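## Task

Coil the green wire around the reel as one strand turning a single way, until only a short total length remains off it; wire counts as coiled only when it sits between the two flanges, not beyond their rims or inside the middle hole. The reel must end up flat, entirely within the painted ring, and neither reel nor wire may touch anything fixed to the table, such as an arm's base. Release the reel and wire, move the grippers away, and then declare the job finished yourself; any other way of ending counts as a failure, and a result that holds only because the robot is still supporting it does not count.

## Robot and tools

Robot: two six-joint arms with parallel-jaw grippers, named left_arm and right_arm. All numbers use one scene frame: origin on the tabletop midway between the arms, +x out over the table, +z up, left_arm on the +y side. Bases: left_arm at (+0.002, +0.345, 0) m, quat_wxyz (+1.000, 0, 0, +0.014); right_arm at (+0.018, -0.308, 0) m, quat_wxyz (+0.996, 0, 0, +0.087). The names left and right are labels only, not image sides. Joint ranges (rad): waist -2.618 to 3.054, shoulder 0 to 3.142, elbow 0 to 3.142, wrist pitch -1.571 to 1.571, wrist yaw -1.571 to 1.571, wrist roll -2.094 to 2.094.

Gripper: fingers point along the gripper's +z axis and close along its y axis. end_effector_position is the spot between the pads, roughly 1 cm short of the tips.

The row format (used by execute_actions and move): a single flat list of 16 numbers covering both arms, always all 16 even if one arm is idle. Order: left_arm x, y, z, qw, qx, qy, qz, opening, then right_arm x, y, z, qw, qx, qy, qz, opening. x, y, z are an absolute target position in metres in the scene frame; the quaternion is an absolute target orientation, w first, in the scene frame. Opening runs from -1 (closed) to +1 (fully open, 0.093 m). To hold an orientation, repeat the same quaternion every row rather than copying the drifting reported one. To keep an arm still, resend its last reported full pose and its desired opening.

execute_actions(actions): a list of up to 15 actions; each action is a table of up to 15 rows, one row per control step of 1/30 s. If a table has fewer than 15 rows, its final row repeats to fill 15 steps. An empty list just returns state and images. An action is rejected for both arms if any target lies more than 0.6 m from that gripper's current position along any of the gripper's own axes; if the first action fails this or anything is malformed, nothing runs.

move(target, speed, blocking): target is one 16-number row (absolute poses). Each gripper travels in a straight line toward its pose; both paths finish together, lasting 0.5 to 10 s (cut off at 10 s). speed is the path top speed in m/s, 0.002 to 0.5, default 0.25; rotation is capped at twice that in rad/s. Openings are applied at the start. Paths ignore obstacles and the other arm; grippers can lag, drift, or overshoot the speed, especially near full reach. Faster contact and targets deeper past a surface push harder. blocking=false returns after 0.5 s while motion continues; then use wait(0) or stop before sending new rows or moves. The result adds a move: line with the ending (done, off_target, moving, held, fault) and limits (paced = pose clipped; held = steps blocked, after which the arm may jump faster), plus each gripper's distance to its pose.

wait(seconds): 0 to 10; arms keep their last command; returns early if a running move ends. stop(): brakes a running move (needs stopping room; fingers keep moving). zoom_image(camera, region): camera is cam_high, cam_low, cam_left_wrist or cam_right_wrist; region [x0, y0, x1, y1] in image pixels, top-left origin, at most 504x504. read_manual(section): licence texts only. finished_scene(scene): pass the current scene's number to end it; irreversible, so only call once the wire is wound, the reel is flat in the ring and both grippers have released and backed off. Replying without any tool call also ends everything.

Controller behaviour: each step, the commanded pose is clipped to within 70 mm and 16 degrees of the measured pose, then solved by damped IK with position favoured over orientation. After an action an arm goes only as far as its last clipped pose, so long moves need further commands. Joint friction may leave the gripper up to about 31 mm short; tiny commands may do nothing. Elbows stop just before straight. Reported hand positions can be off, more at long reach.

Results: a state line left_arm: ... | right_arm: ... with each gripper's position and quaternion; Hand target lines (the pose being driven toward); step readings of end_effector_position, with HELD marking steps where an arm was held back; pose unreachable lines naming an arm whose command a clearance check changed; FAULT and MOTOR HOT lines; Joint positions ending in the finger gap in metres (stops at zero). Images arrive in order cam_high, cam_low, cam_left_wrist, cam_right_wrist, each 504x504; calibration is given per camera and may be slightly off.

Gripping: grip_measured is motor position on the same -1..+1 scale. Pads meet near -0.94; each mm of object width adds about 0.0208; each gripper has a fixed offset up to 0.02. Fingers stop at contact while the motor keeps going, so the reading barely reveals contact. Commanding below the width reading squeezes harder, up to roughly 50-62 N per pad (less on thin parts under 5 mm). Keep sending the closing number to hold.

Avoid: arms colliding or pressing each other; knocking the reel or wire off the table; dropping, slamming, or shoving objects hard; long heavy holds (motors overheat: warning at 75 °C, arm stopped at 90 °C, arm goes limp at 100 °C). Loose objects may occasionally get a small push from outside.

Each tool is called after "Call:" as name(argument=value, ...) on one line, values as JSON.

## Session

Call:
execute_actions(actions=[])

Scene clock: 0.00 s.
left_arm: end_effector_position=(+0.0974, +0.0677, +0.3153) grip_measured=+0.993 end_effector_quat_wxyz=(+0.235, +0.820, +0.449, -0.266) | right_arm: end_effector_position=(+0.2310, -0.4929, +0.1444) grip_measured=+0.993 end_effector_quat_wxyz=(-0.073, +0.938, +0.335, +0.042)
Joint positions: left_arm=[-0.94   1.389  1.713 -1.45   0.594  1.09   0.093] | right_arm=[-0.971  1.694  1.487 -1.463 -0.137  1.651  0.093]
Joint velocities: left_arm=[-0.017  0.002  0.032  0.007 -0.022 -0.007 -0.001] | right_arm=[-0.007 -0.002  0.017  0.037 -0.007  0.037 -0.001]
Motor temperatures (°C, as the motors report them): left_arm=[18 20 22 19 16 19] | right_arm=[20 30 20 18 17 20]
Hand target (left_arm): +0.097, +0.068, +0.315; +0.235, +0.820, +0.449, -0.266
Hand target (right_arm): +0.231, -0.493, +0.144; -0.073, +0.938, +0.335, +0.042
camera_calibration (this result's frames):
cam_left_wrist: T_world_to_cam=[[-0.847844, 0.515179, -0.125505, 0.0878415], [0.529308, 0.808225, -0.25808, 0.00957298], [-0.0315215, -0.285242, -0.957937, 0.406406], [0, 0, 0, 1]] pos_world=[0.0822193, 0.062933, 0.402806]
cam_right_wrist: T_world_to_cam=[[-0.627077, 0.771339, 0.108675, 0.509924], [0.701547, 0.498605, 0.509142, 0.0497794], [0.338535, 0.395512, -0.853794, 0.320171], [0, 0, 0, 1]] pos_world=[0.17645, -0.544776, 0.192599]

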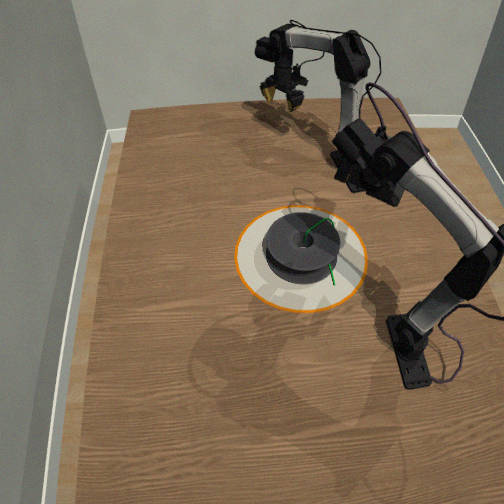

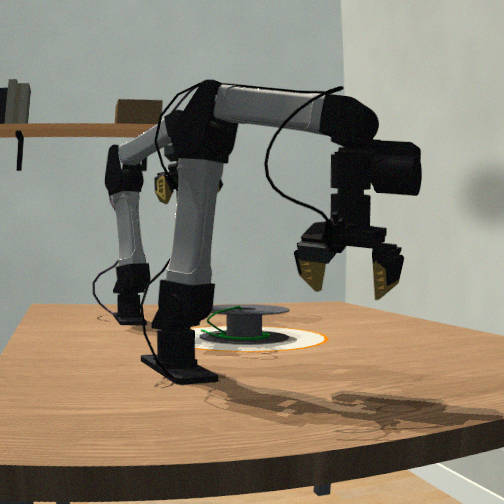

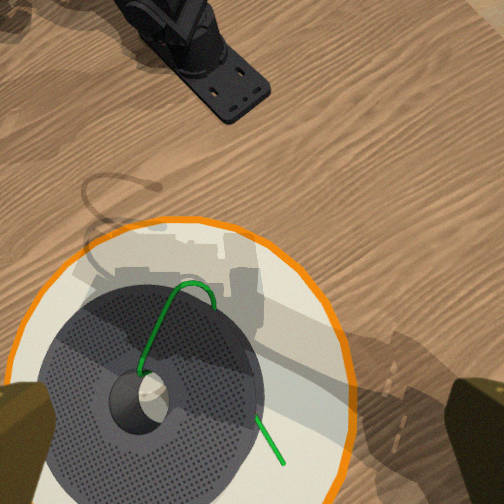

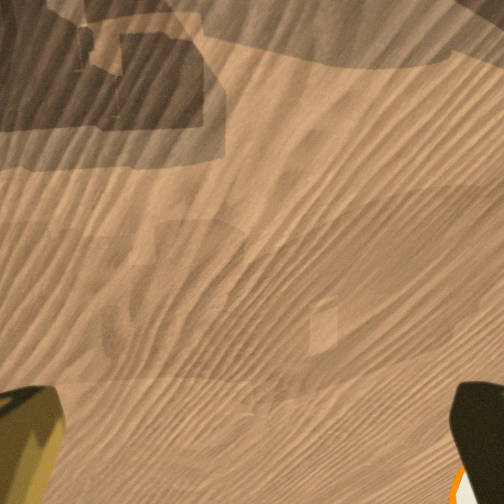

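Call:
zoom_image(camera="cam_left_wrist", region=[0, 160, 360, 504])

Call:
zoom_image(camera="cam_high", region=[225, 190, 385, 325])

Call:
zoom_image(camera="cam_low", region=[170, 280, 340, 370])

Region (0, 160, 360, 504) of cam_left_wrist's 504x504 image, scaled by 1.400, with more detail than that image has; it fills the top 482 rows of this view, and the rest is white.

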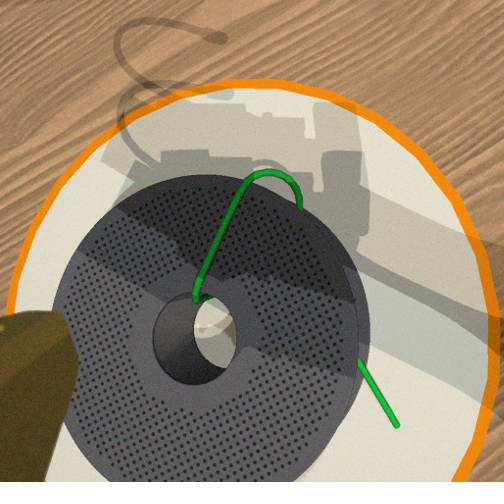

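Region (225, 190, 385, 325) of cam_high's 504x504 image, scaled by 3.150, with more detail than that image has; it fills the top 425 rows of this view, and the rest is white.

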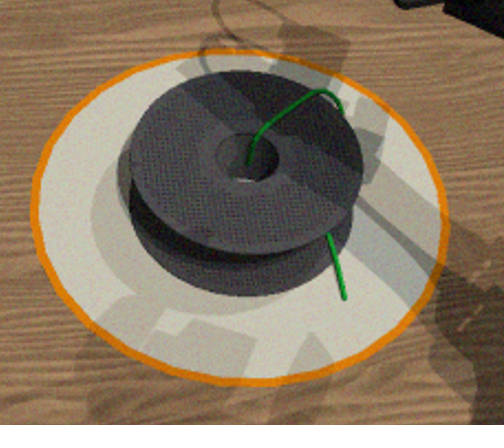

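Region (170, 280, 340, 370) of cam_low's 504x504 image, scaled by 2.965, with more detail than that image has; it fills the top 267 rows of this view, and the rest is white.

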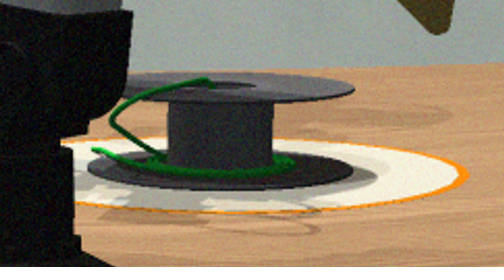

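Call:
move(target=[0.16,-0.015,0.13,0,0.961,0.276,0,-0.3,0.27,-0.22,0.13,0,0.259,0.966,0,-0.9], speed=0.5)

Scene clock: 13.40 s.
left_arm: end_effector_position=(+0.1572, -0.0103, +0.1305) grip_measured=-0.298 end_effector_quat_wxyz=(-0.006, +0.959, +0.285, -0.007) | right_arm: end_effector_position=(+0.2588, -0.2264, +0.1291) grip_measured=-0.897 end_effector_quat_wxyz=(-0.015, +0.266, +0.964, -0.019)
Joint positions: left_arm=[-1.181  2.04   1.895 -1.439  0.013  1.411  0.031] | right_arm=[ 0.163  1.544  1.279 -1.352  0.014  0.875  0.002]
Joint velocities: left_arm=[ 0.002 -0.002  0.002  0.007  0.066  0.007 -0.   ] | right_arm=[-0.012 -0.007 -0.002 -0.022 -0.007 -0.037 -0.   ]
Motor temperatures (°C, as the motors report them): left_arm=[18 21 24 20 16 19] | right_arm=[20 31 21 18 17 20]
Hand target (left_arm): +0.159, -0.016, +0.131; -0.000, +0.960, +0.279, +0.000
Hand target (right_arm): +0.267, -0.224, +0.130; -0.004, +0.259, +0.966, -0.020
Off the commanded pose (left_arm): 0.006 m, 1 deg.
Off the commanded pose (right_arm): 0.013 m, 3 deg.
move: off_target (right_arm)
camera_calibration (this result's frames):
cam_left_wrist: T_world_to_cam=[[-0.537184, 0.841827, 0.0525469, 0.0868191], [0.776332, 0.469111, 0.421003, -0.137775], [0.329762, 0.26695, -0.905536, 0.151119], [0, 0, 0, 1]] pos_world=[0.103764, -0.0487962, 0.190285]
cam_right_wrist: T_world_to_cam=[[-0.520494, -0.852765, 0.0433342, -0.0633955], [-0.767024, 0.489254, 0.415095, 0.295236], [-0.37518, 0.182816, -0.908745, 0.33593], [0, 0, 0, 1]] pos_world=[0.31949, -0.25992, 0.185471]

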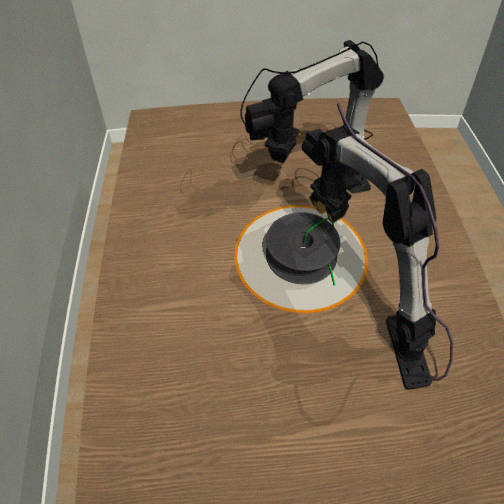

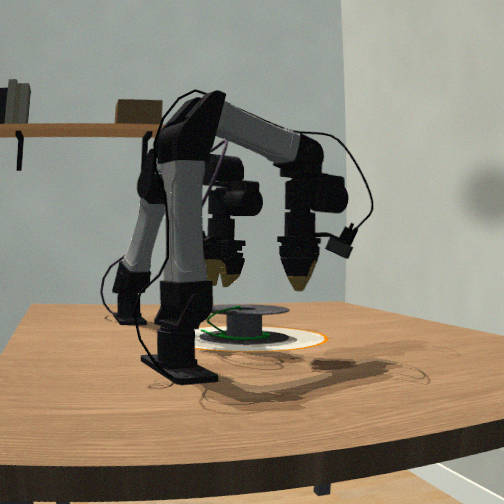

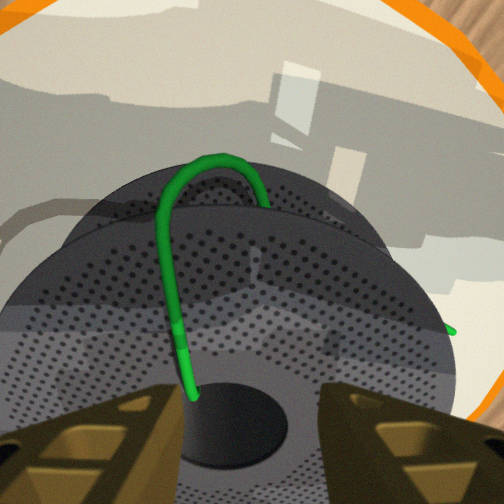

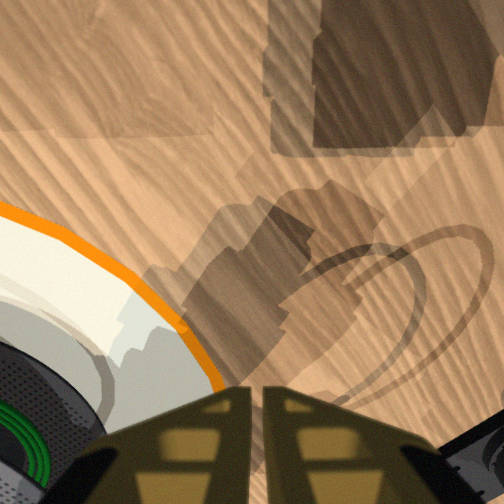

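Call:
move(target=[0.196,-0.014,0.095,0,0.951,0.309,0,-0.3,0.27,-0.22,0.13,0,-0.574,0.819,0,-0.9], speed=0.5)

Scene clock: 16.97 s.
left_arm: end_effector_position=(+0.1908, -0.0161, +0.1056) grip_measured=-0.298 end_effector_quat_wxyz=(+0.007, +0.951, +0.308, -0.004) | right_arm: end_effector_position=(+0.2654, -0.2241, +0.1289) grip_measured=-0.897 end_effector_quat_wxyz=(-0.010, -0.571, +0.821, -0.005)
Joint positions: left_arm=[-1.112  2.093  1.875 -1.34   0.011  1.432  0.031] | right_arm=[ 0.163  1.544  1.279 -1.323  0.014 -0.879  0.002]
Joint velocities: left_arm=[-0.012  0.002 -0.007  0.022 -0.007 -0.022 -0.   ] | right_arm=[ 0.012  0.012 -0.007 -0.037  0.081 -0.037  0.001]
Motor temperatures (°C, as the motors report them): left_arm=[18 22 24 20 16 19] | right_arm=[20 31 22 18 17 20]
Hand target (left_arm): +0.196, -0.015, +0.095; +0.000, +0.951, +0.309, -0.000
Hand target (right_arm): +0.270, -0.220, +0.130; +0.000, -0.574, +0.819, -0.000
Off the commanded pose (left_arm): 0.012 m, 1 deg.
Off the commanded pose (right_arm): 0.006 m, 1 deg.
move: off_target (left_arm)
camera_calibration (this result's frames):
cam_left_wrist: T_world_to_cam=[[-0.577542, 0.815946, 0.0260471, 0.121149], [0.747214, 0.515502, 0.419439, -0.144159], [0.328812, 0.261706, -0.90741, 0.119339], [0, 0, 0, 1]] pos_world=[0.138446, -0.0557681, 0.1656]
cam_right_wrist: T_world_to_cam=[[0.933684, -0.358061, -0.00514865, -0.326836], [-0.323171, -0.848724, 0.418603, -0.118805], [-0.154255, -0.389179, -0.908155, 0.1509], [0, 0, 0, 1]] pos_world=[0.290044, -0.159133, 0.18509]

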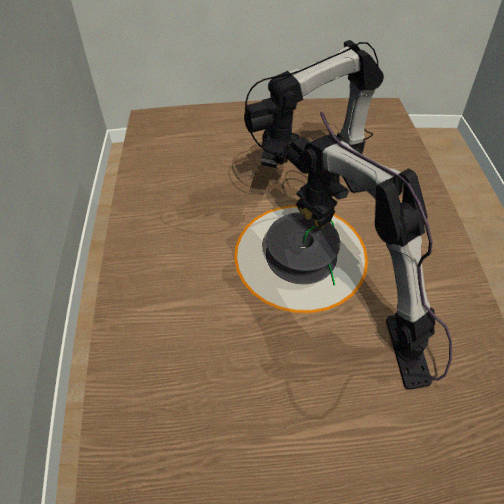

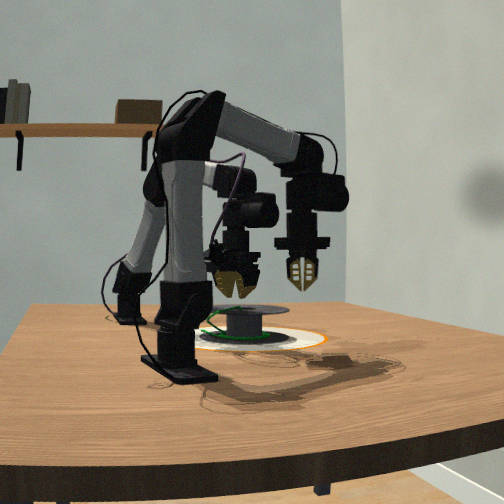

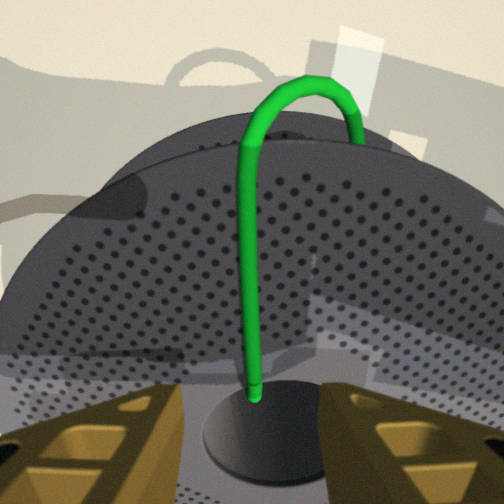

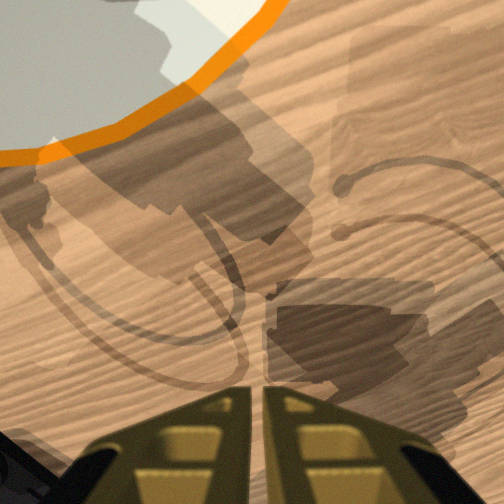

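Call:
move(target=[0.196,-0.014,0.066,0,0.951,0.309,0,-0.3,0.27,-0.22,0.13,0,-0.999,0.0436,0,-0.9], speed=0.5)

Scene clock: 20.33 s.
left_arm: end_effector_position=(+0.1911, -0.0166, +0.0789) grip_measured=-0.298 end_effector_quat_wxyz=(+0.010, +0.952, +0.307, -0.004) | right_arm: end_effector_position=(+0.2680, -0.2214, +0.1340) grip_measured=-0.897 end_effector_quat_wxyz=(+0.095, +0.955, -0.270, +0.080)
Joint positions: left_arm=[-1.112  2.093  1.769 -1.228  0.011  1.432  0.031] | right_arm=[ 0.318  1.544  1.279 -1.323  0.249 -2.098  0.002]
Joint velocities: left_arm=[-0.017 -0.007 -0.012 -0.022  0.007  0.022 -0.001] | right_arm=[ 0.007 -0.002  0.012 -0.037 -0.007 -0.081  0.   ]
Motor temperatures (°C, as the motors report them): left_arm=[18 23 24 20 16 19] | right_arm=[20 31 22 18 17 20]
Hand target (left_arm): +0.196, -0.014, +0.066; -0.000, +0.951, +0.309, -0.000
Hand target (right_arm): +0.270, -0.220, +0.130; +0.108, +0.956, -0.260, +0.078
Off the commanded pose (left_arm): 0.014 m, 1 deg.
Off the commanded pose (right_arm): 0.005 m, 30 deg; orientation clipped at the last step of the last action.
joint sent to its limit (right arm) — the command would take joint 6 (wrist roll) past its lower limit, so that joint was sent only as far as its limit.
move: off_target (left_arm, right_arm); limits=paced
camera_calibration (this result's frames):
cam_left_wrist: T_world_to_cam=[[-0.576981, 0.816503, 0.0203643, 0.122763], [0.746481, 0.517054, 0.418834, -0.132684], [0.33145, 0.256861, -0.907835, 0.0946023], [0, 0, 0, 1]] pos_world=[0.138522, -0.0559309, 0.138956]
cam_right_wrist: T_world_to_cam=[[0.538717, 0.831132, -0.137858, 0.058689], [0.726973, -0.375888, 0.574646, -0.315533], [0.425788, -0.409791, -0.806707, -0.016591], [0, 0, 0, 1]] pos_world=[0.204831, -0.174182, 0.176027]

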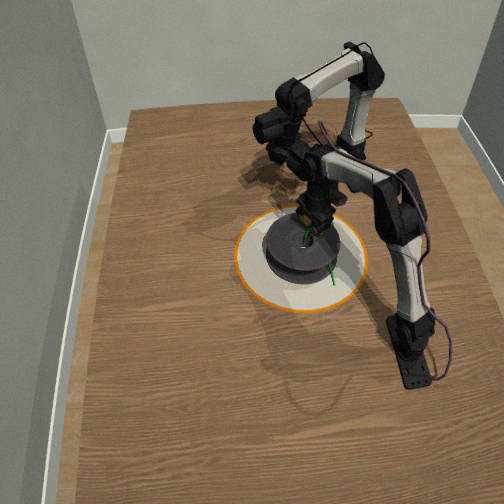

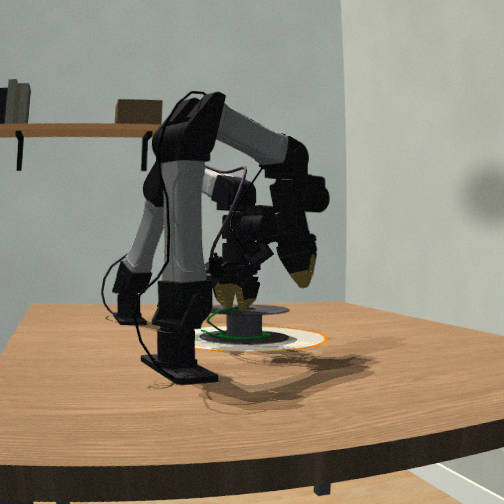

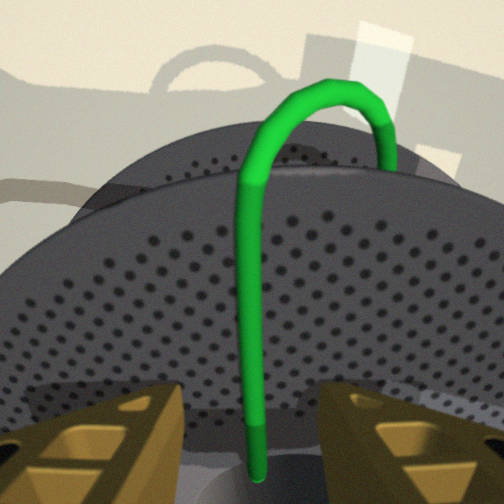

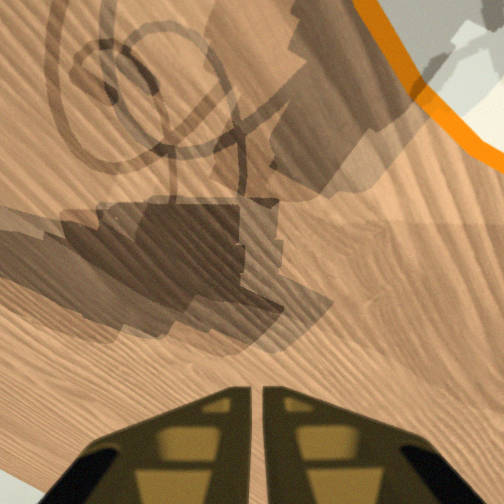

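Call:
execute_actions(actions=[[[0.196,-0.014,0.058,0,0.951,0.309,0,-0.3,0.27,-0.22,0.13,0,-0.94,0.342,0,-0.9]],[[0.196,-0.014,0.058,0,0.951,0.309,0,-0.97,0.27,-0.22,0.13,0,-0.94,0.342,0,-0.9]],[[0.196,-0.014,0.062,0,0.951,0.309,0,-0.97,0.27,-0.22,0.13,0,-0.94,0.342,0,-0.9]]])

Scene clock: 22.47 s.
left_arm: end_effector_position=(+0.1901, -0.0145, +0.0772) grip_measured=-0.958 end_effector_quat_wxyz=(+0.006, +0.952, +0.307, -0.004) | right_arm: end_effector_position=(+0.2658, -0.2230, +0.1289) grip_measured=-0.897 end_effector_quat_wxyz=(+0.010, +0.939, -0.344, -0.001)
Joint positions: left_arm=[-1.112  2.093  1.762 -1.23   0.011  1.433  0.   ] | right_arm=[ 0.167  1.544  1.279 -1.32   0.015 -2.098  0.002]
Joint velocities: left_arm=[-0.002 -0.012  0.007  0.007 -0.007 -0.037  0.   ] | right_arm=[-0.012  0.002  0.002 -0.007 -0.007  0.022 -0.001]
Motor temperatures (°C, as the motors report them): left_arm=[18 23 24 20 16 19] | right_arm=[20 31 22 18 17 20]
Hand target (left_arm): +0.196, -0.014, +0.062; -0.000, +0.951, +0.309, -0.000
Hand target (right_arm): +0.270, -0.220, +0.130; +0.001, +0.939, -0.343, +0.001
Off the commanded pose (left_arm): 0.016 m, 1 deg.
Off the commanded pose (right_arm): 0.005 m, 1 deg.
joint sent to its limit (right arm) — the command would take joint 6 (wrist roll) past its lower limit, so that joint was sent only as far as its limit.
Step readings (end_effector_position; steps 1 to 15: 1st action; 16 to 30: 2nd action; 31 to 45: 3rd action):
0: left_arm (+0.1911, -0.0166, +0.0789) | right_arm (+0.2683, -0.2218, +0.1342)
1: left_arm (+0.1910, -0.0165, +0.0779) | right_arm (+0.2671, -0.2208, +0.1328)
2: left_arm (+0.1911, -0.0166, +0.0776) | right_arm (+0.2673, -0.2234, +0.1314)
4: left_arm (+0.1911, -0.0166, +0.0776) | right_arm (+0.2697, -0.2325, +0.1301)
8: left_arm (+0.1911, -0.0166, +0.0776) | right_arm (+0.2685, -0.2306, +0.1292)
15: left_arm (+0.1911, -0.0166, +0.0776) | right_arm (+0.2661, -0.2239, +0.1289)
16: left_arm (+0.1907, -0.0158, +0.0776) | right_arm (+0.2661, -0.2237, +0.1289)
17: left_arm (+0.1899, -0.0143, +0.0773) | right_arm (+0.2660, -0.2236, +0.1289)
19: left_arm (+0.1900, -0.0146, +0.0772) | right_arm (+0.2660, -0.2234, +0.1289)
23: left_arm (+0.1901, -0.0145, +0.0772) | right_arm (+0.2659, -0.2231, +0.1289)
30: left_arm (+0.1901, -0.0145, +0.0772) | right_arm (+0.2658, -0.2231, +0.1289)
31: left_arm (+0.1901, -0.0145, +0.0772) | right_arm (+0.2658, -0.2230, +0.1289)
32: left_arm (+0.1901, -0.0145, +0.0772) | right_arm (+0.2658, -0.2230, +0.1289)
34: left_arm (+0.1901, -0.0145, +0.0772) | right_arm (+0.2658, -0.2230, +0.1289)
38: left_arm (+0.1901, -0.0145, +0.0772) | right_arm (+0.2658, -0.2230, +0.1289)
45: end_effector_position above
camera_calibration (this result's frames):
cam_left_wrist: T_world_to_cam=[[-0.576582, 0.816524, 0.0290091, 0.119806], [0.74825, 0.513445, 0.420115, -0.132741], [0.328139, 0.263937, -0.907007, 0.0934848], [0, 0, 0, 1]] pos_world=[0.137725, -0.0543439, 0.137082]
cam_right_wrist: T_world_to_cam=[[0.654136, 0.756081, -0.0211279, -0.00197398], [0.697258, -0.591948, 0.404264, -0.329874], [0.29315, -0.279175, -0.914398, 0.0577912], [0, 0, 0, 1]] pos_world=[0.214357, -0.177642, 0.186158]

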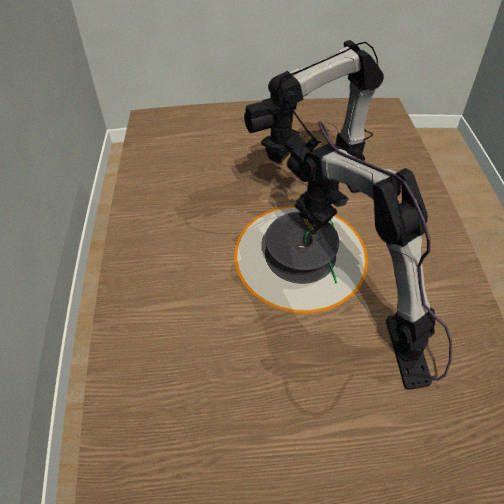

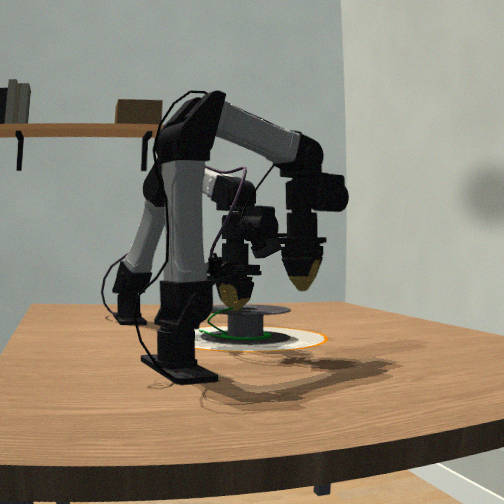

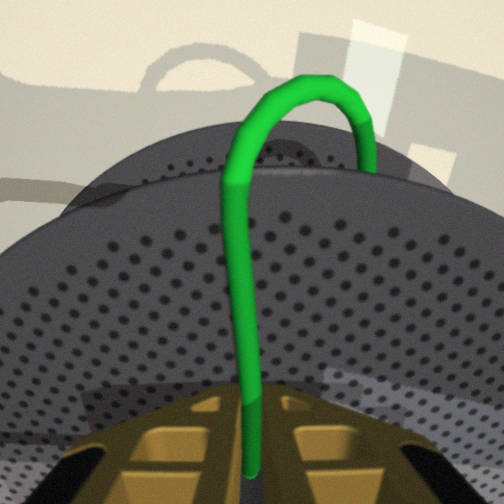

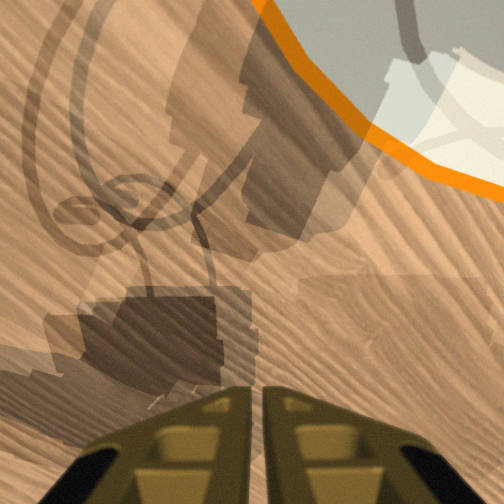

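Call:
execute_actions(actions=[])

Scene clock: 24.23 s.
left_arm: end_effector_position=(+0.1901, -0.0145, +0.0772) grip_measured=-0.958 end_effector_quat_wxyz=(+0.006, +0.952, +0.307, -0.004) | right_arm: end_effector_position=(+0.2658, -0.2230, +0.1289) grip_measured=-0.897 end_effector_quat_wxyz=(+0.010, +0.939, -0.344, -0.001)
Joint positions: left_arm=[-1.112  2.093  1.762 -1.23   0.011  1.433  0.   ] | right_arm=[ 0.167  1.544  1.279 -1.32   0.015 -2.098  0.002]
Joint velocities: left_arm=[-0.002 -0.007 -0.022  0.022  0.022 -0.022  0.   ] | right_arm=[ 0.007  0.017  0.007 -0.007  0.007 -0.066 -0.001]
Motor temperatures (°C, as the motors report them): left_arm=[18 23 24 20 16 19] | right_arm=[20 31 22 18 17 20]
Hand target (left_arm): +0.196, -0.014, +0.062; -0.000, +0.951, +0.309, -0.000
Hand target (right_arm): +0.270, -0.220, +0.130; +0.001, +0.939, -0.343, +0.001
Off the commanded pose (left_arm): 0.016 m, 1 deg.
Off the commanded pose (right_arm): 0.005 m, 1 deg.
camera_calibration (this result's frames):
cam_left_wrist: T_world_to_cam=[[-0.576582, 0.816524, 0.0290091, 0.119806], [0.74825, 0.513445, 0.420115, -0.132741], [0.328139, 0.263937, -0.907007, 0.0934848], [0, 0, 0, 1]] pos_world=[0.137725, -0.0543439, 0.137082]
cam_right_wrist: T_world_to_cam=[[0.654136, 0.756081, -0.0211279, -0.00197398], [0.697258, -0.591948, 0.404264, -0.329874], [0.29315, -0.279175, -0.914398, 0.0577912], [0, 0, 0, 1]] pos_world=[0.214357, -0.177642, 0.186158]

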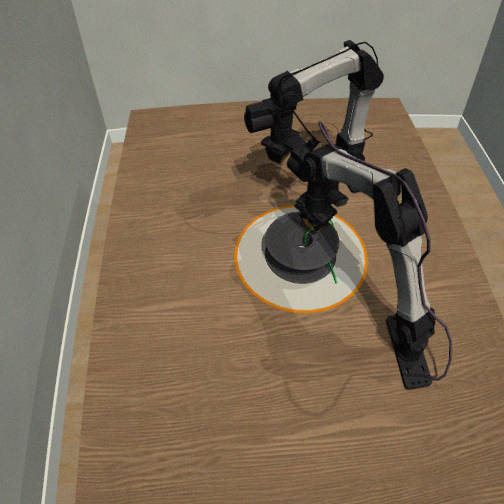

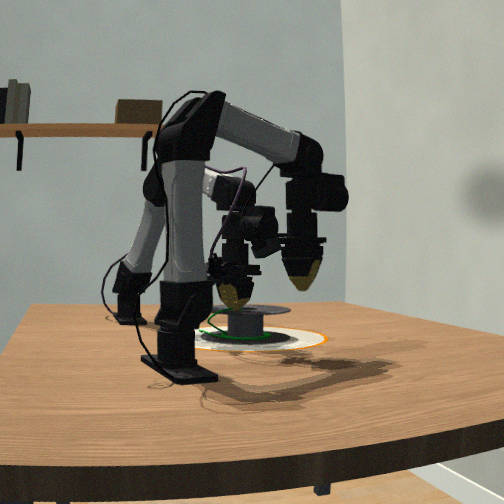

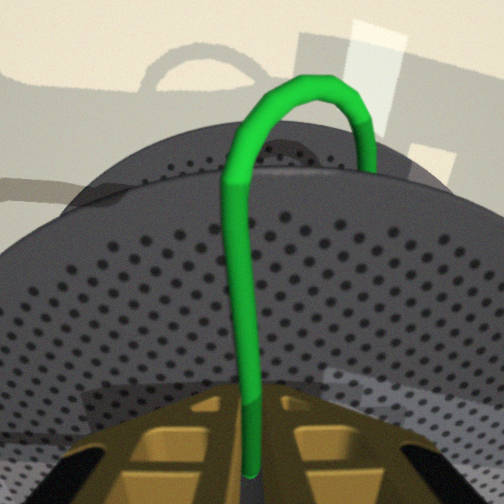

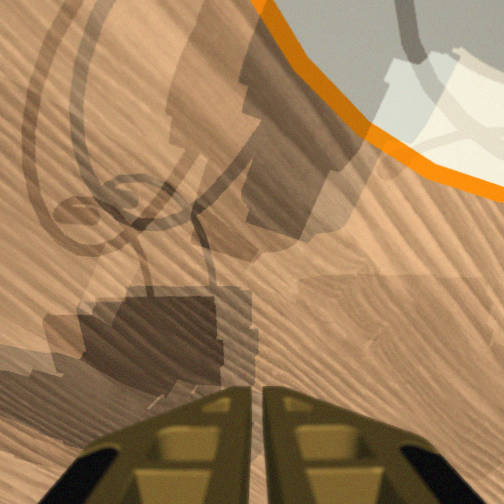

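Call:
move(target=[0.180,-0.022,0.105,0,0.951,0.309,0,-0.97,0.27,-0.22,0.13,0,-0.94,0.342,0,-0.9], speed=0.06)

Scene clock: 28.70 s.
left_arm: end_effector_position=(+0.1810, -0.0208, +0.1061) grip_measured=-0.958 end_effector_quat_wxyz=(+0.007, +0.951, +0.310, -0.004) | right_arm: end_effector_position=(+0.2658, -0.2230, +0.1289) grip_measured=-0.897 end_effector_quat_wxyz=(+0.010, +0.939, -0.344, -0.001)
Joint positions: left_arm=[-1.139  2.092  1.875 -1.341  0.009  1.4    0.   ] | right_arm=[ 0.167  1.544  1.279 -1.32   0.015 -2.098  0.002]
Joint velocities: left_arm=[-0.002 -0.002  0.002  0.022 -0.081 -0.022  0.   ] | right_arm=[-0.002 -0.017 -0.002  0.022 -0.037  0.066  0.   ]
Motor temperatures (°C, as the motors report them): left_arm=[18 24 24 20 16 19] | right_arm=[20 31 23 18 17 20]
Hand target (left_arm): +0.180, -0.022, +0.105; +0.000, +0.951, +0.309, -0.000
Hand target (right_arm): +0.270, -0.220, +0.130; +0.001, +0.939, -0.343, +0.001
Off the commanded pose (left_arm): 0.002 m, 1 deg.
Off the commanded pose (right_arm): 0.005 m, 1 deg.
joint sent to its limit (right arm) — the command would take joint 6 (wrist roll) past its lower limit, so that joint was sent only as far as its limit.
move: done
camera_calibration (this result's frames):
cam_left_wrist: T_world_to_cam=[[-0.581012, 0.813487, 0.0257715, 0.119971], [0.744465, 0.518385, 0.420772, -0.134184], [0.328933, 0.26366, -0.9068, 0.124142], [0, 0, 0, 1]] pos_world=[0.128766, -0.0607674, 0.165941]
cam_right_wrist: T_world_to_cam=[[0.654136, 0.756081, -0.0211279, -0.00197398], [0.697258, -0.591948, 0.404264, -0.329874], [0.29315, -0.279175, -0.914398, 0.0577912], [0, 0, 0, 1]] pos_world=[0.214357, -0.177642, 0.186158]

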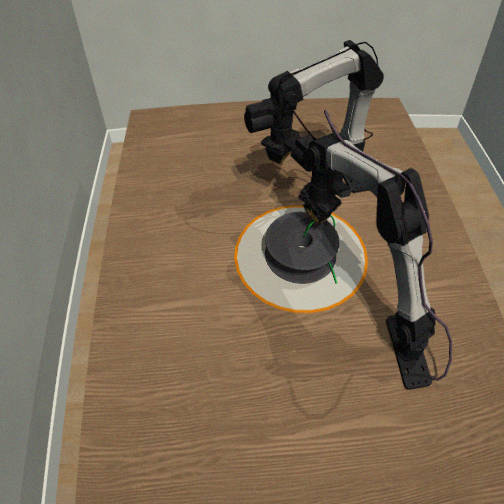

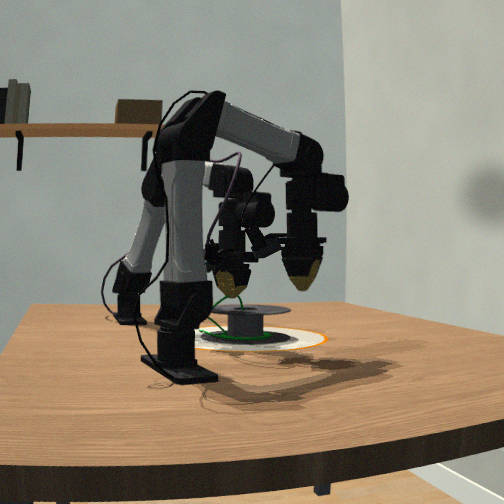

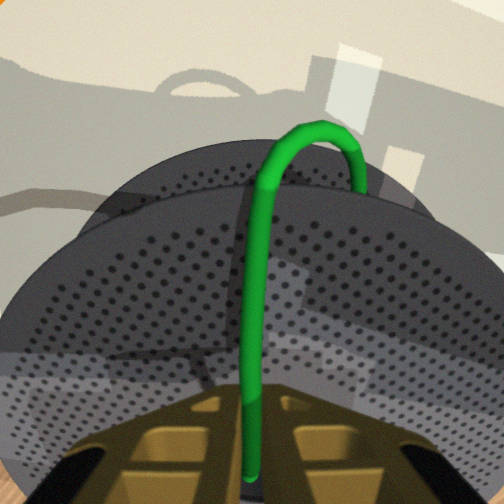

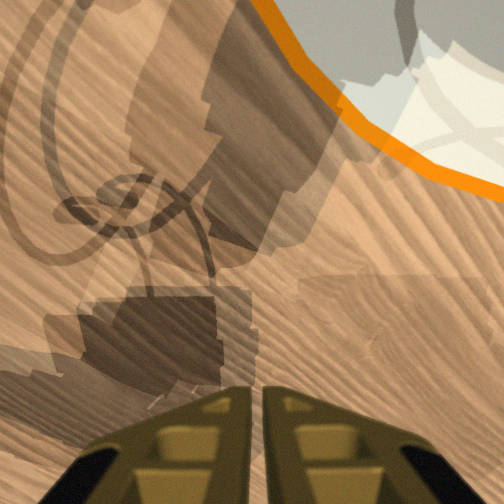

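Call:
zoom_image(camera="cam_low", region=[170, 240, 340, 370])

Call:
zoom_image(camera="cam_high", region=[230, 170, 400, 320])

Region (170, 240, 340, 370) of cam_low's 504x504 image, scaled by 2.965, with more detail than that image has; it fills the top 385 rows of this view, and the rest is white.

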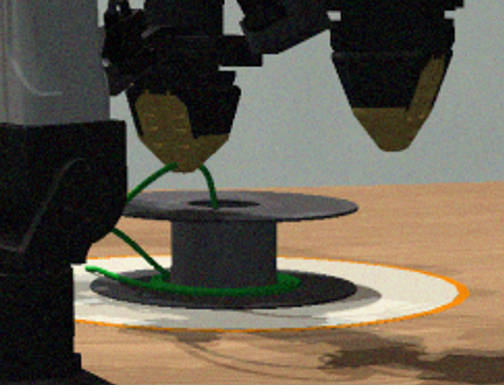

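Region (230, 170, 400, 320) of cam_high's 504x504 image, scaled by 2.965, with more detail than that image has; it fills the top 445 rows of this view, and the rest is white.

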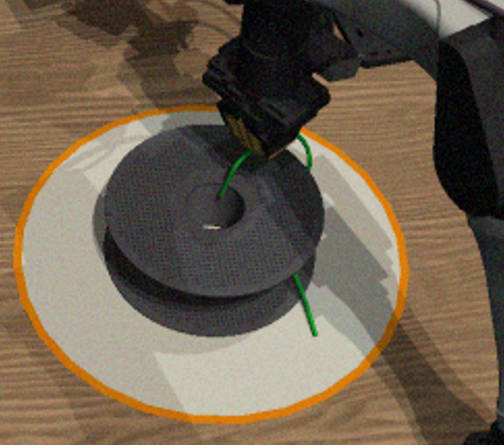

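Call:
move(target=[0.140,-0.050,0.115,0,0.951,0.309,0,-0.97,0.27,-0.22,0.13,0,-0.94,0.342,0,-0.9], speed=0.06)

Scene clock: 30.40 s.
left_arm: end_effector_position=(+0.1405, -0.0484, +0.1173) grip_measured=-0.958 end_effector_quat_wxyz=(+0.007, +0.951, +0.308, -0.004) | right_arm: end_effector_position=(+0.2658, -0.2230, +0.1289) grip_measured=-0.897 end_effector_quat_wxyz=(+0.010, +0.939, -0.344, -0.001)
Joint positions: left_arm=[-1.257  2.138  1.992 -1.41   0.008  1.286  0.   ] | right_arm=[ 0.167  1.544  1.279 -1.32   0.015 -2.098  0.002]
Joint velocities: left_arm=[ 0.002 -0.007  0.012  0.095 -0.051  0.022  0.   ] | right_arm=[-0.007 -0.012 -0.002 -0.007 -0.022 -0.022  0.001]
Motor temperatures (°C, as the motors report them): left_arm=[18 25 24 20 16 19] | right_arm=[20 31 23 18 17 20]
Hand target (left_arm): +0.140, -0.049, +0.115; -0.000, +0.951, +0.309, +0.000
Hand target (right_arm): +0.270, -0.220, +0.130; +0.001, +0.939, -0.343, +0.001
Off the commanded pose (left_arm): 0.003 m, 1 deg.
Off the commanded pose (right_arm): 0.005 m, 1 deg.
joint sent to its limit (right arm) — the command would take joint 6 (wrist roll) past its lower limit, so that joint was sent only as far as its limit.
move: done
camera_calibration (this result's frames):
cam_left_wrist: T_world_to_cam=[[-0.578221, 0.815478, 0.0256084, 0.118244], [0.746232, 0.515911, 0.420682, -0.0947846], [0.329846, 0.262357, -0.906846, 0.154731], [0, 0, 0, 1]] pos_world=[0.0880651, -0.0881197, 0.177163]
cam_right_wrist: T_world_to_cam=[[0.654136, 0.756081, -0.0211279, -0.00197398], [0.697258, -0.591948, 0.404264, -0.329874], [0.29315, -0.279175, -0.914398, 0.0577912], [0, 0, 0, 1]] pos_world=[0.214357, -0.177642, 0.186158]

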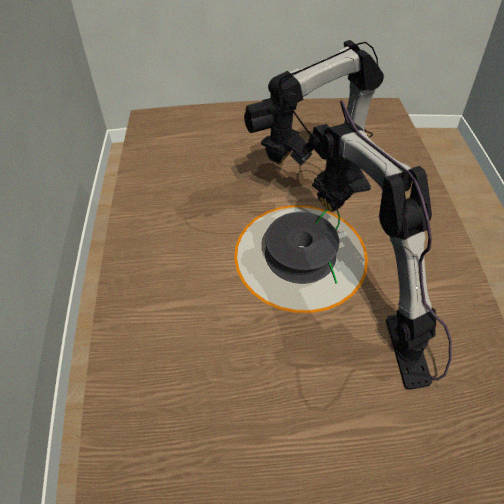

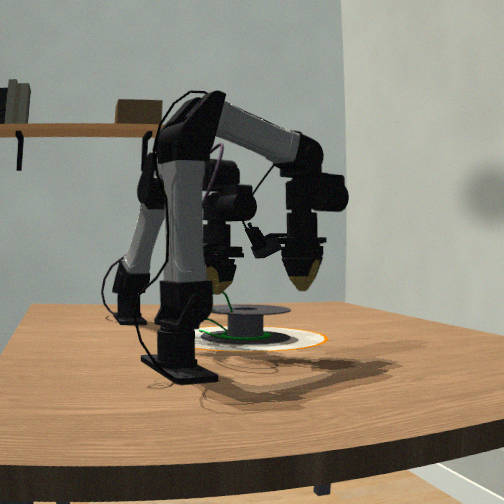

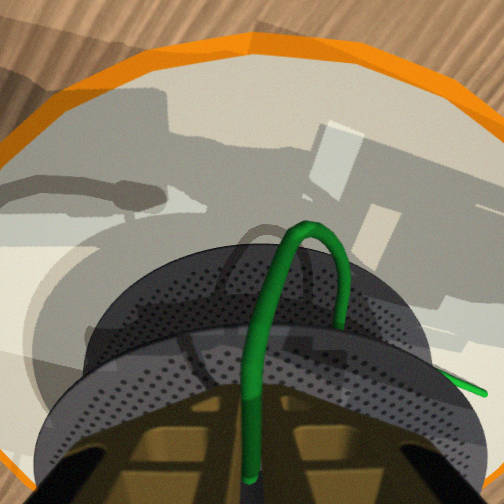

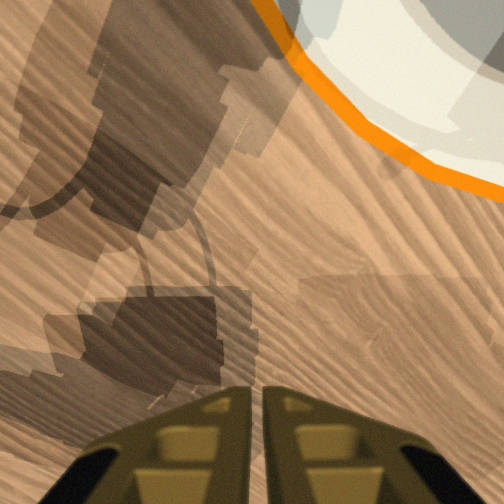

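Call:
zoom_image(camera="cam_high", region=[230, 150, 400, 320])

Call:
zoom_image(camera="cam_low", region=[170, 240, 340, 370])

Region (230, 150, 400, 320) of cam_high's 504x504 image, scaled by 2.965, with more detail than that image has.

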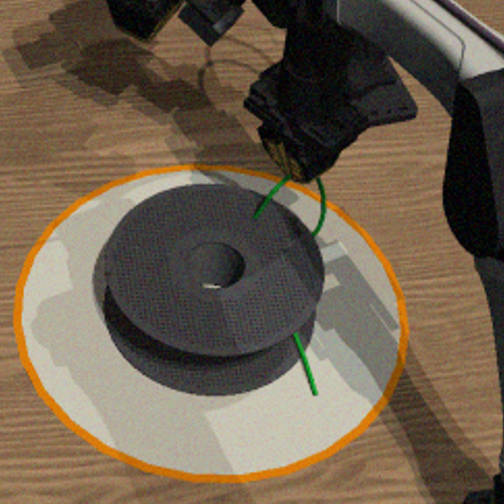

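Region (170, 240, 340, 370) of cam_low's 504x504 image, scaled by 2.965, with more detail than that image has; it fills the top 385 rows of this view, and the rest is white.

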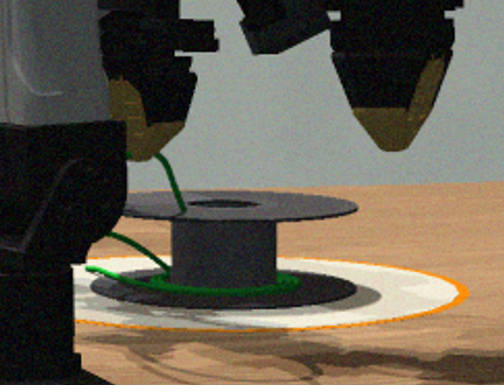

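Call:
move(target=[0.115,-0.045,0.115,0,0.4226,0.9063,0,-0.97,0.32,-0.21,0.15,0,-0.9135,0.4067,0,-0.9], speed=0.4)

Scene clock: 38.47 s.
left_arm: end_effector_position=(+0.1175, -0.0428, +0.1043) grip_measured=-0.958 end_effector_quat_wxyz=(-0.016, +0.422, +0.906, +0.013) | right_arm: end_effector_position=(+0.3187, -0.2092, +0.1499) grip_measured=-0.897 end_effector_quat_wxyz=(-0.001, +0.917, -0.399, +0.010)
Joint positions: left_arm=[-1.306  2.138  1.939 -1.412  0.007 -0.408  0.   ] | right_arm=[ 0.151  1.725  1.555 -1.385  0.013 -1.995  0.002]
Joint velocities: left_arm=[ 0.012 -0.012 -0.012  0.022 -0.007 -0.037  0.   ] | right_arm=[-0.002 -0.022  0.002  0.022 -0.022  0.081 -0.001]
Motor temperatures (°C, as the motors report them): left_arm=[18 27 25 20 16 19] | right_arm=[20 31 23 18 17 20]
Hand target (left_arm): +0.115, -0.044, +0.115; -0.000, +0.423, +0.906, +0.000
Hand target (right_arm): +0.320, -0.210, +0.149; -0.001, +0.914, -0.407, +0.000
Off the commanded pose (left_arm): 0.011 m, 2 deg.
Off the commanded pose (right_arm): 0.002 m, 2 deg.
move: off_target (left_arm)
camera_calibration (this result's frames):
cam_left_wrist: T_world_to_cam=[[-0.769644, -0.63784, 0.0284528, 0.0607335], [-0.554043, 0.68935, 0.466726, 0.0802965], [-0.31731, 0.343448, -0.883944, 0.226173], [0, 0, 0, 1]] pos_world=[0.162998, -0.0942929, 0.16072]
cam_right_wrist: T_world_to_cam=[[0.739213, 0.673412, 0.00898688, -0.0954757], [0.609857, -0.67499, 0.415287, -0.358208], [0.285726, -0.301505, -0.909646, 0.0623678], [0, 0, 0, 1]] pos_world=[0.271213, -0.158688, 0.20635]

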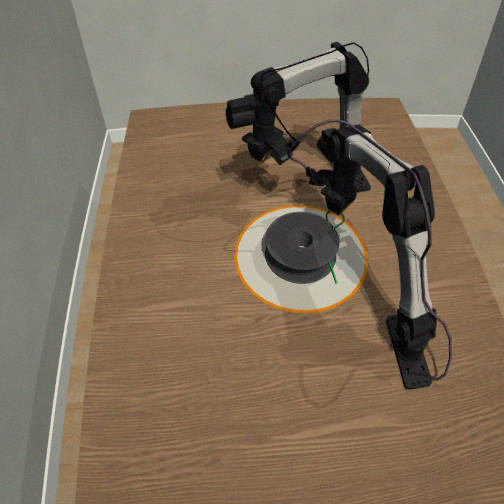

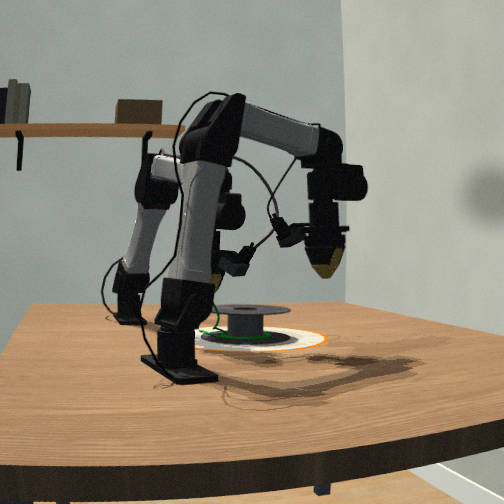

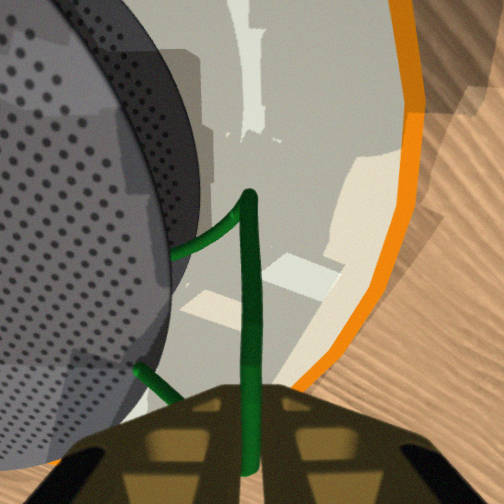

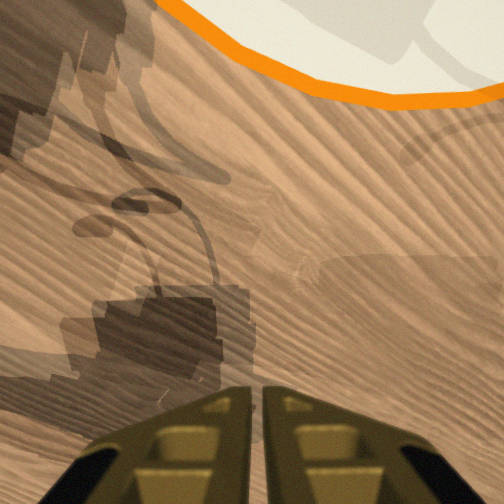

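Call:
zoom_image(camera="cam_high", region=[250, 130, 400, 280])

Region (250, 130, 400, 280) of cam_high's 504x504 image, scaled by 3.360, with more detail than that image has.

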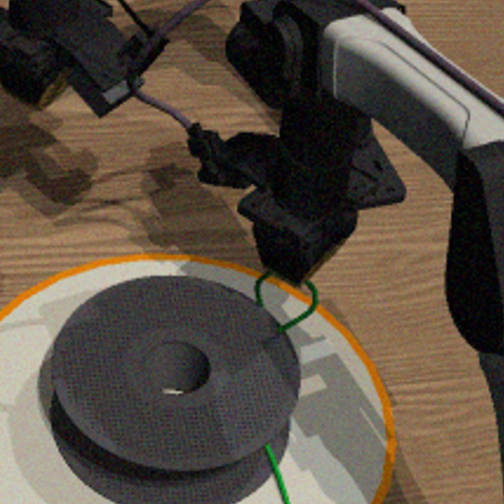

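Call:
move(target=[0.105,-0.045,0.07,0,-0.342,0.9397,0,-0.97,0.32,-0.21,0.15,0,-0.9135,0.4067,0,-0.9], speed=0.4)

Scene clock: 42.03 s.
left_arm: end_effector_position=(+0.1070, -0.0425, +0.0637) grip_measured=-0.958 end_effector_quat_wxyz=(-0.002, -0.342, +0.939, +0.015) | right_arm: end_effector_position=(+0.3177, -0.2095, +0.1499) grip_measured=-0.897 end_effector_quat_wxyz=(+0.001, +0.917, -0.400, +0.009)
Joint positions: left_arm=[-1.331  2.122  1.752 -1.232  0.007 -2.002  0.   ] | right_arm=[ 0.151  1.725  1.555 -1.389  0.013 -1.995  0.002]
Joint velocities: left_arm=[-0.002 -0.012 -0.002 -0.022 -0.037 -0.022  0.   ] | right_arm=[-0.022 -0.007  0.012  0.022 -0.022  0.037 -0.001]
Motor temperatures (°C, as the motors report them): left_arm=[18 28 25 20 16 19] | right_arm=[20 31 24 18 17 20]
Hand target (left_arm): +0.105, -0.045, +0.070; -0.000, -0.342, +0.940, +0.000
Hand target (right_arm): +0.320, -0.210, +0.150; -0.000, +0.914, -0.407, +0.000
Off the commanded pose (left_arm): 0.007 m, 2 deg.
Off the commanded pose (right_arm): 0.002 m, 1 deg.
move: done
camera_calibration (this result's frames):
cam_left_wrist: T_world_to_cam=[[0.636441, -0.771294, 0.00698254, -0.1007], [-0.699751, -0.573551, 0.425895, 0.0578151], [-0.324485, -0.275943, -0.904746, 0.162596], [0, 0, 0, 1]] pos_world=[0.157306, 0.000358332, 0.123188]
cam_right_wrist: T_world_to_cam=[[0.739498, 0.673139, 0.00515221, -0.0941176], [0.611247, -0.674671, 0.413759, -0.357979], [0.281994, -0.302825, -0.910372, 0.06355], [0, 0, 0, 1]] pos_world=[0.270493, -0.158919, 0.206456]

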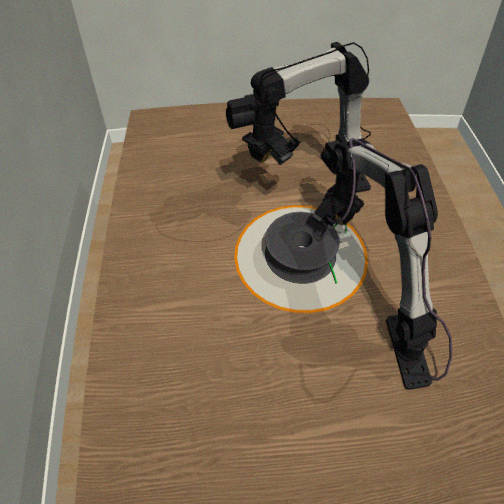

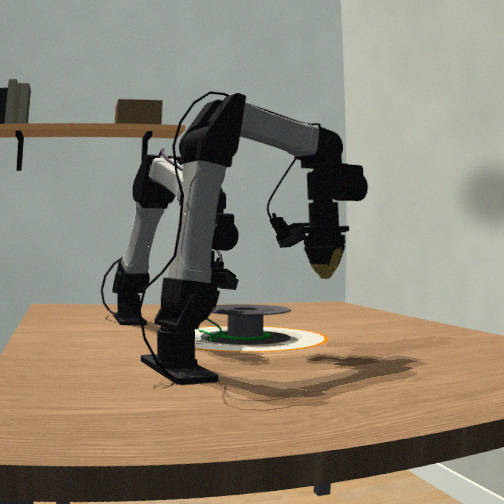

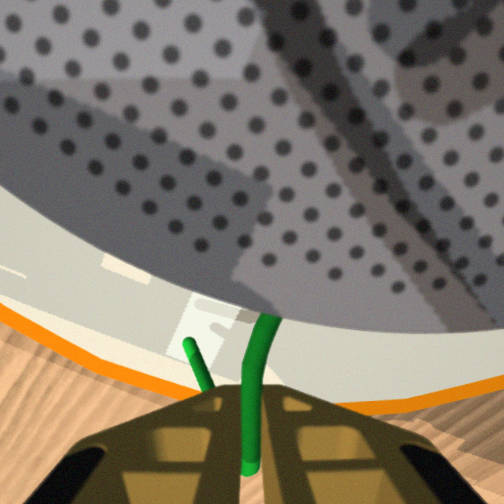

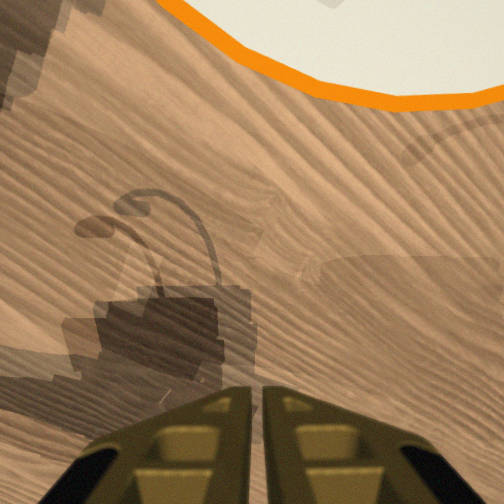

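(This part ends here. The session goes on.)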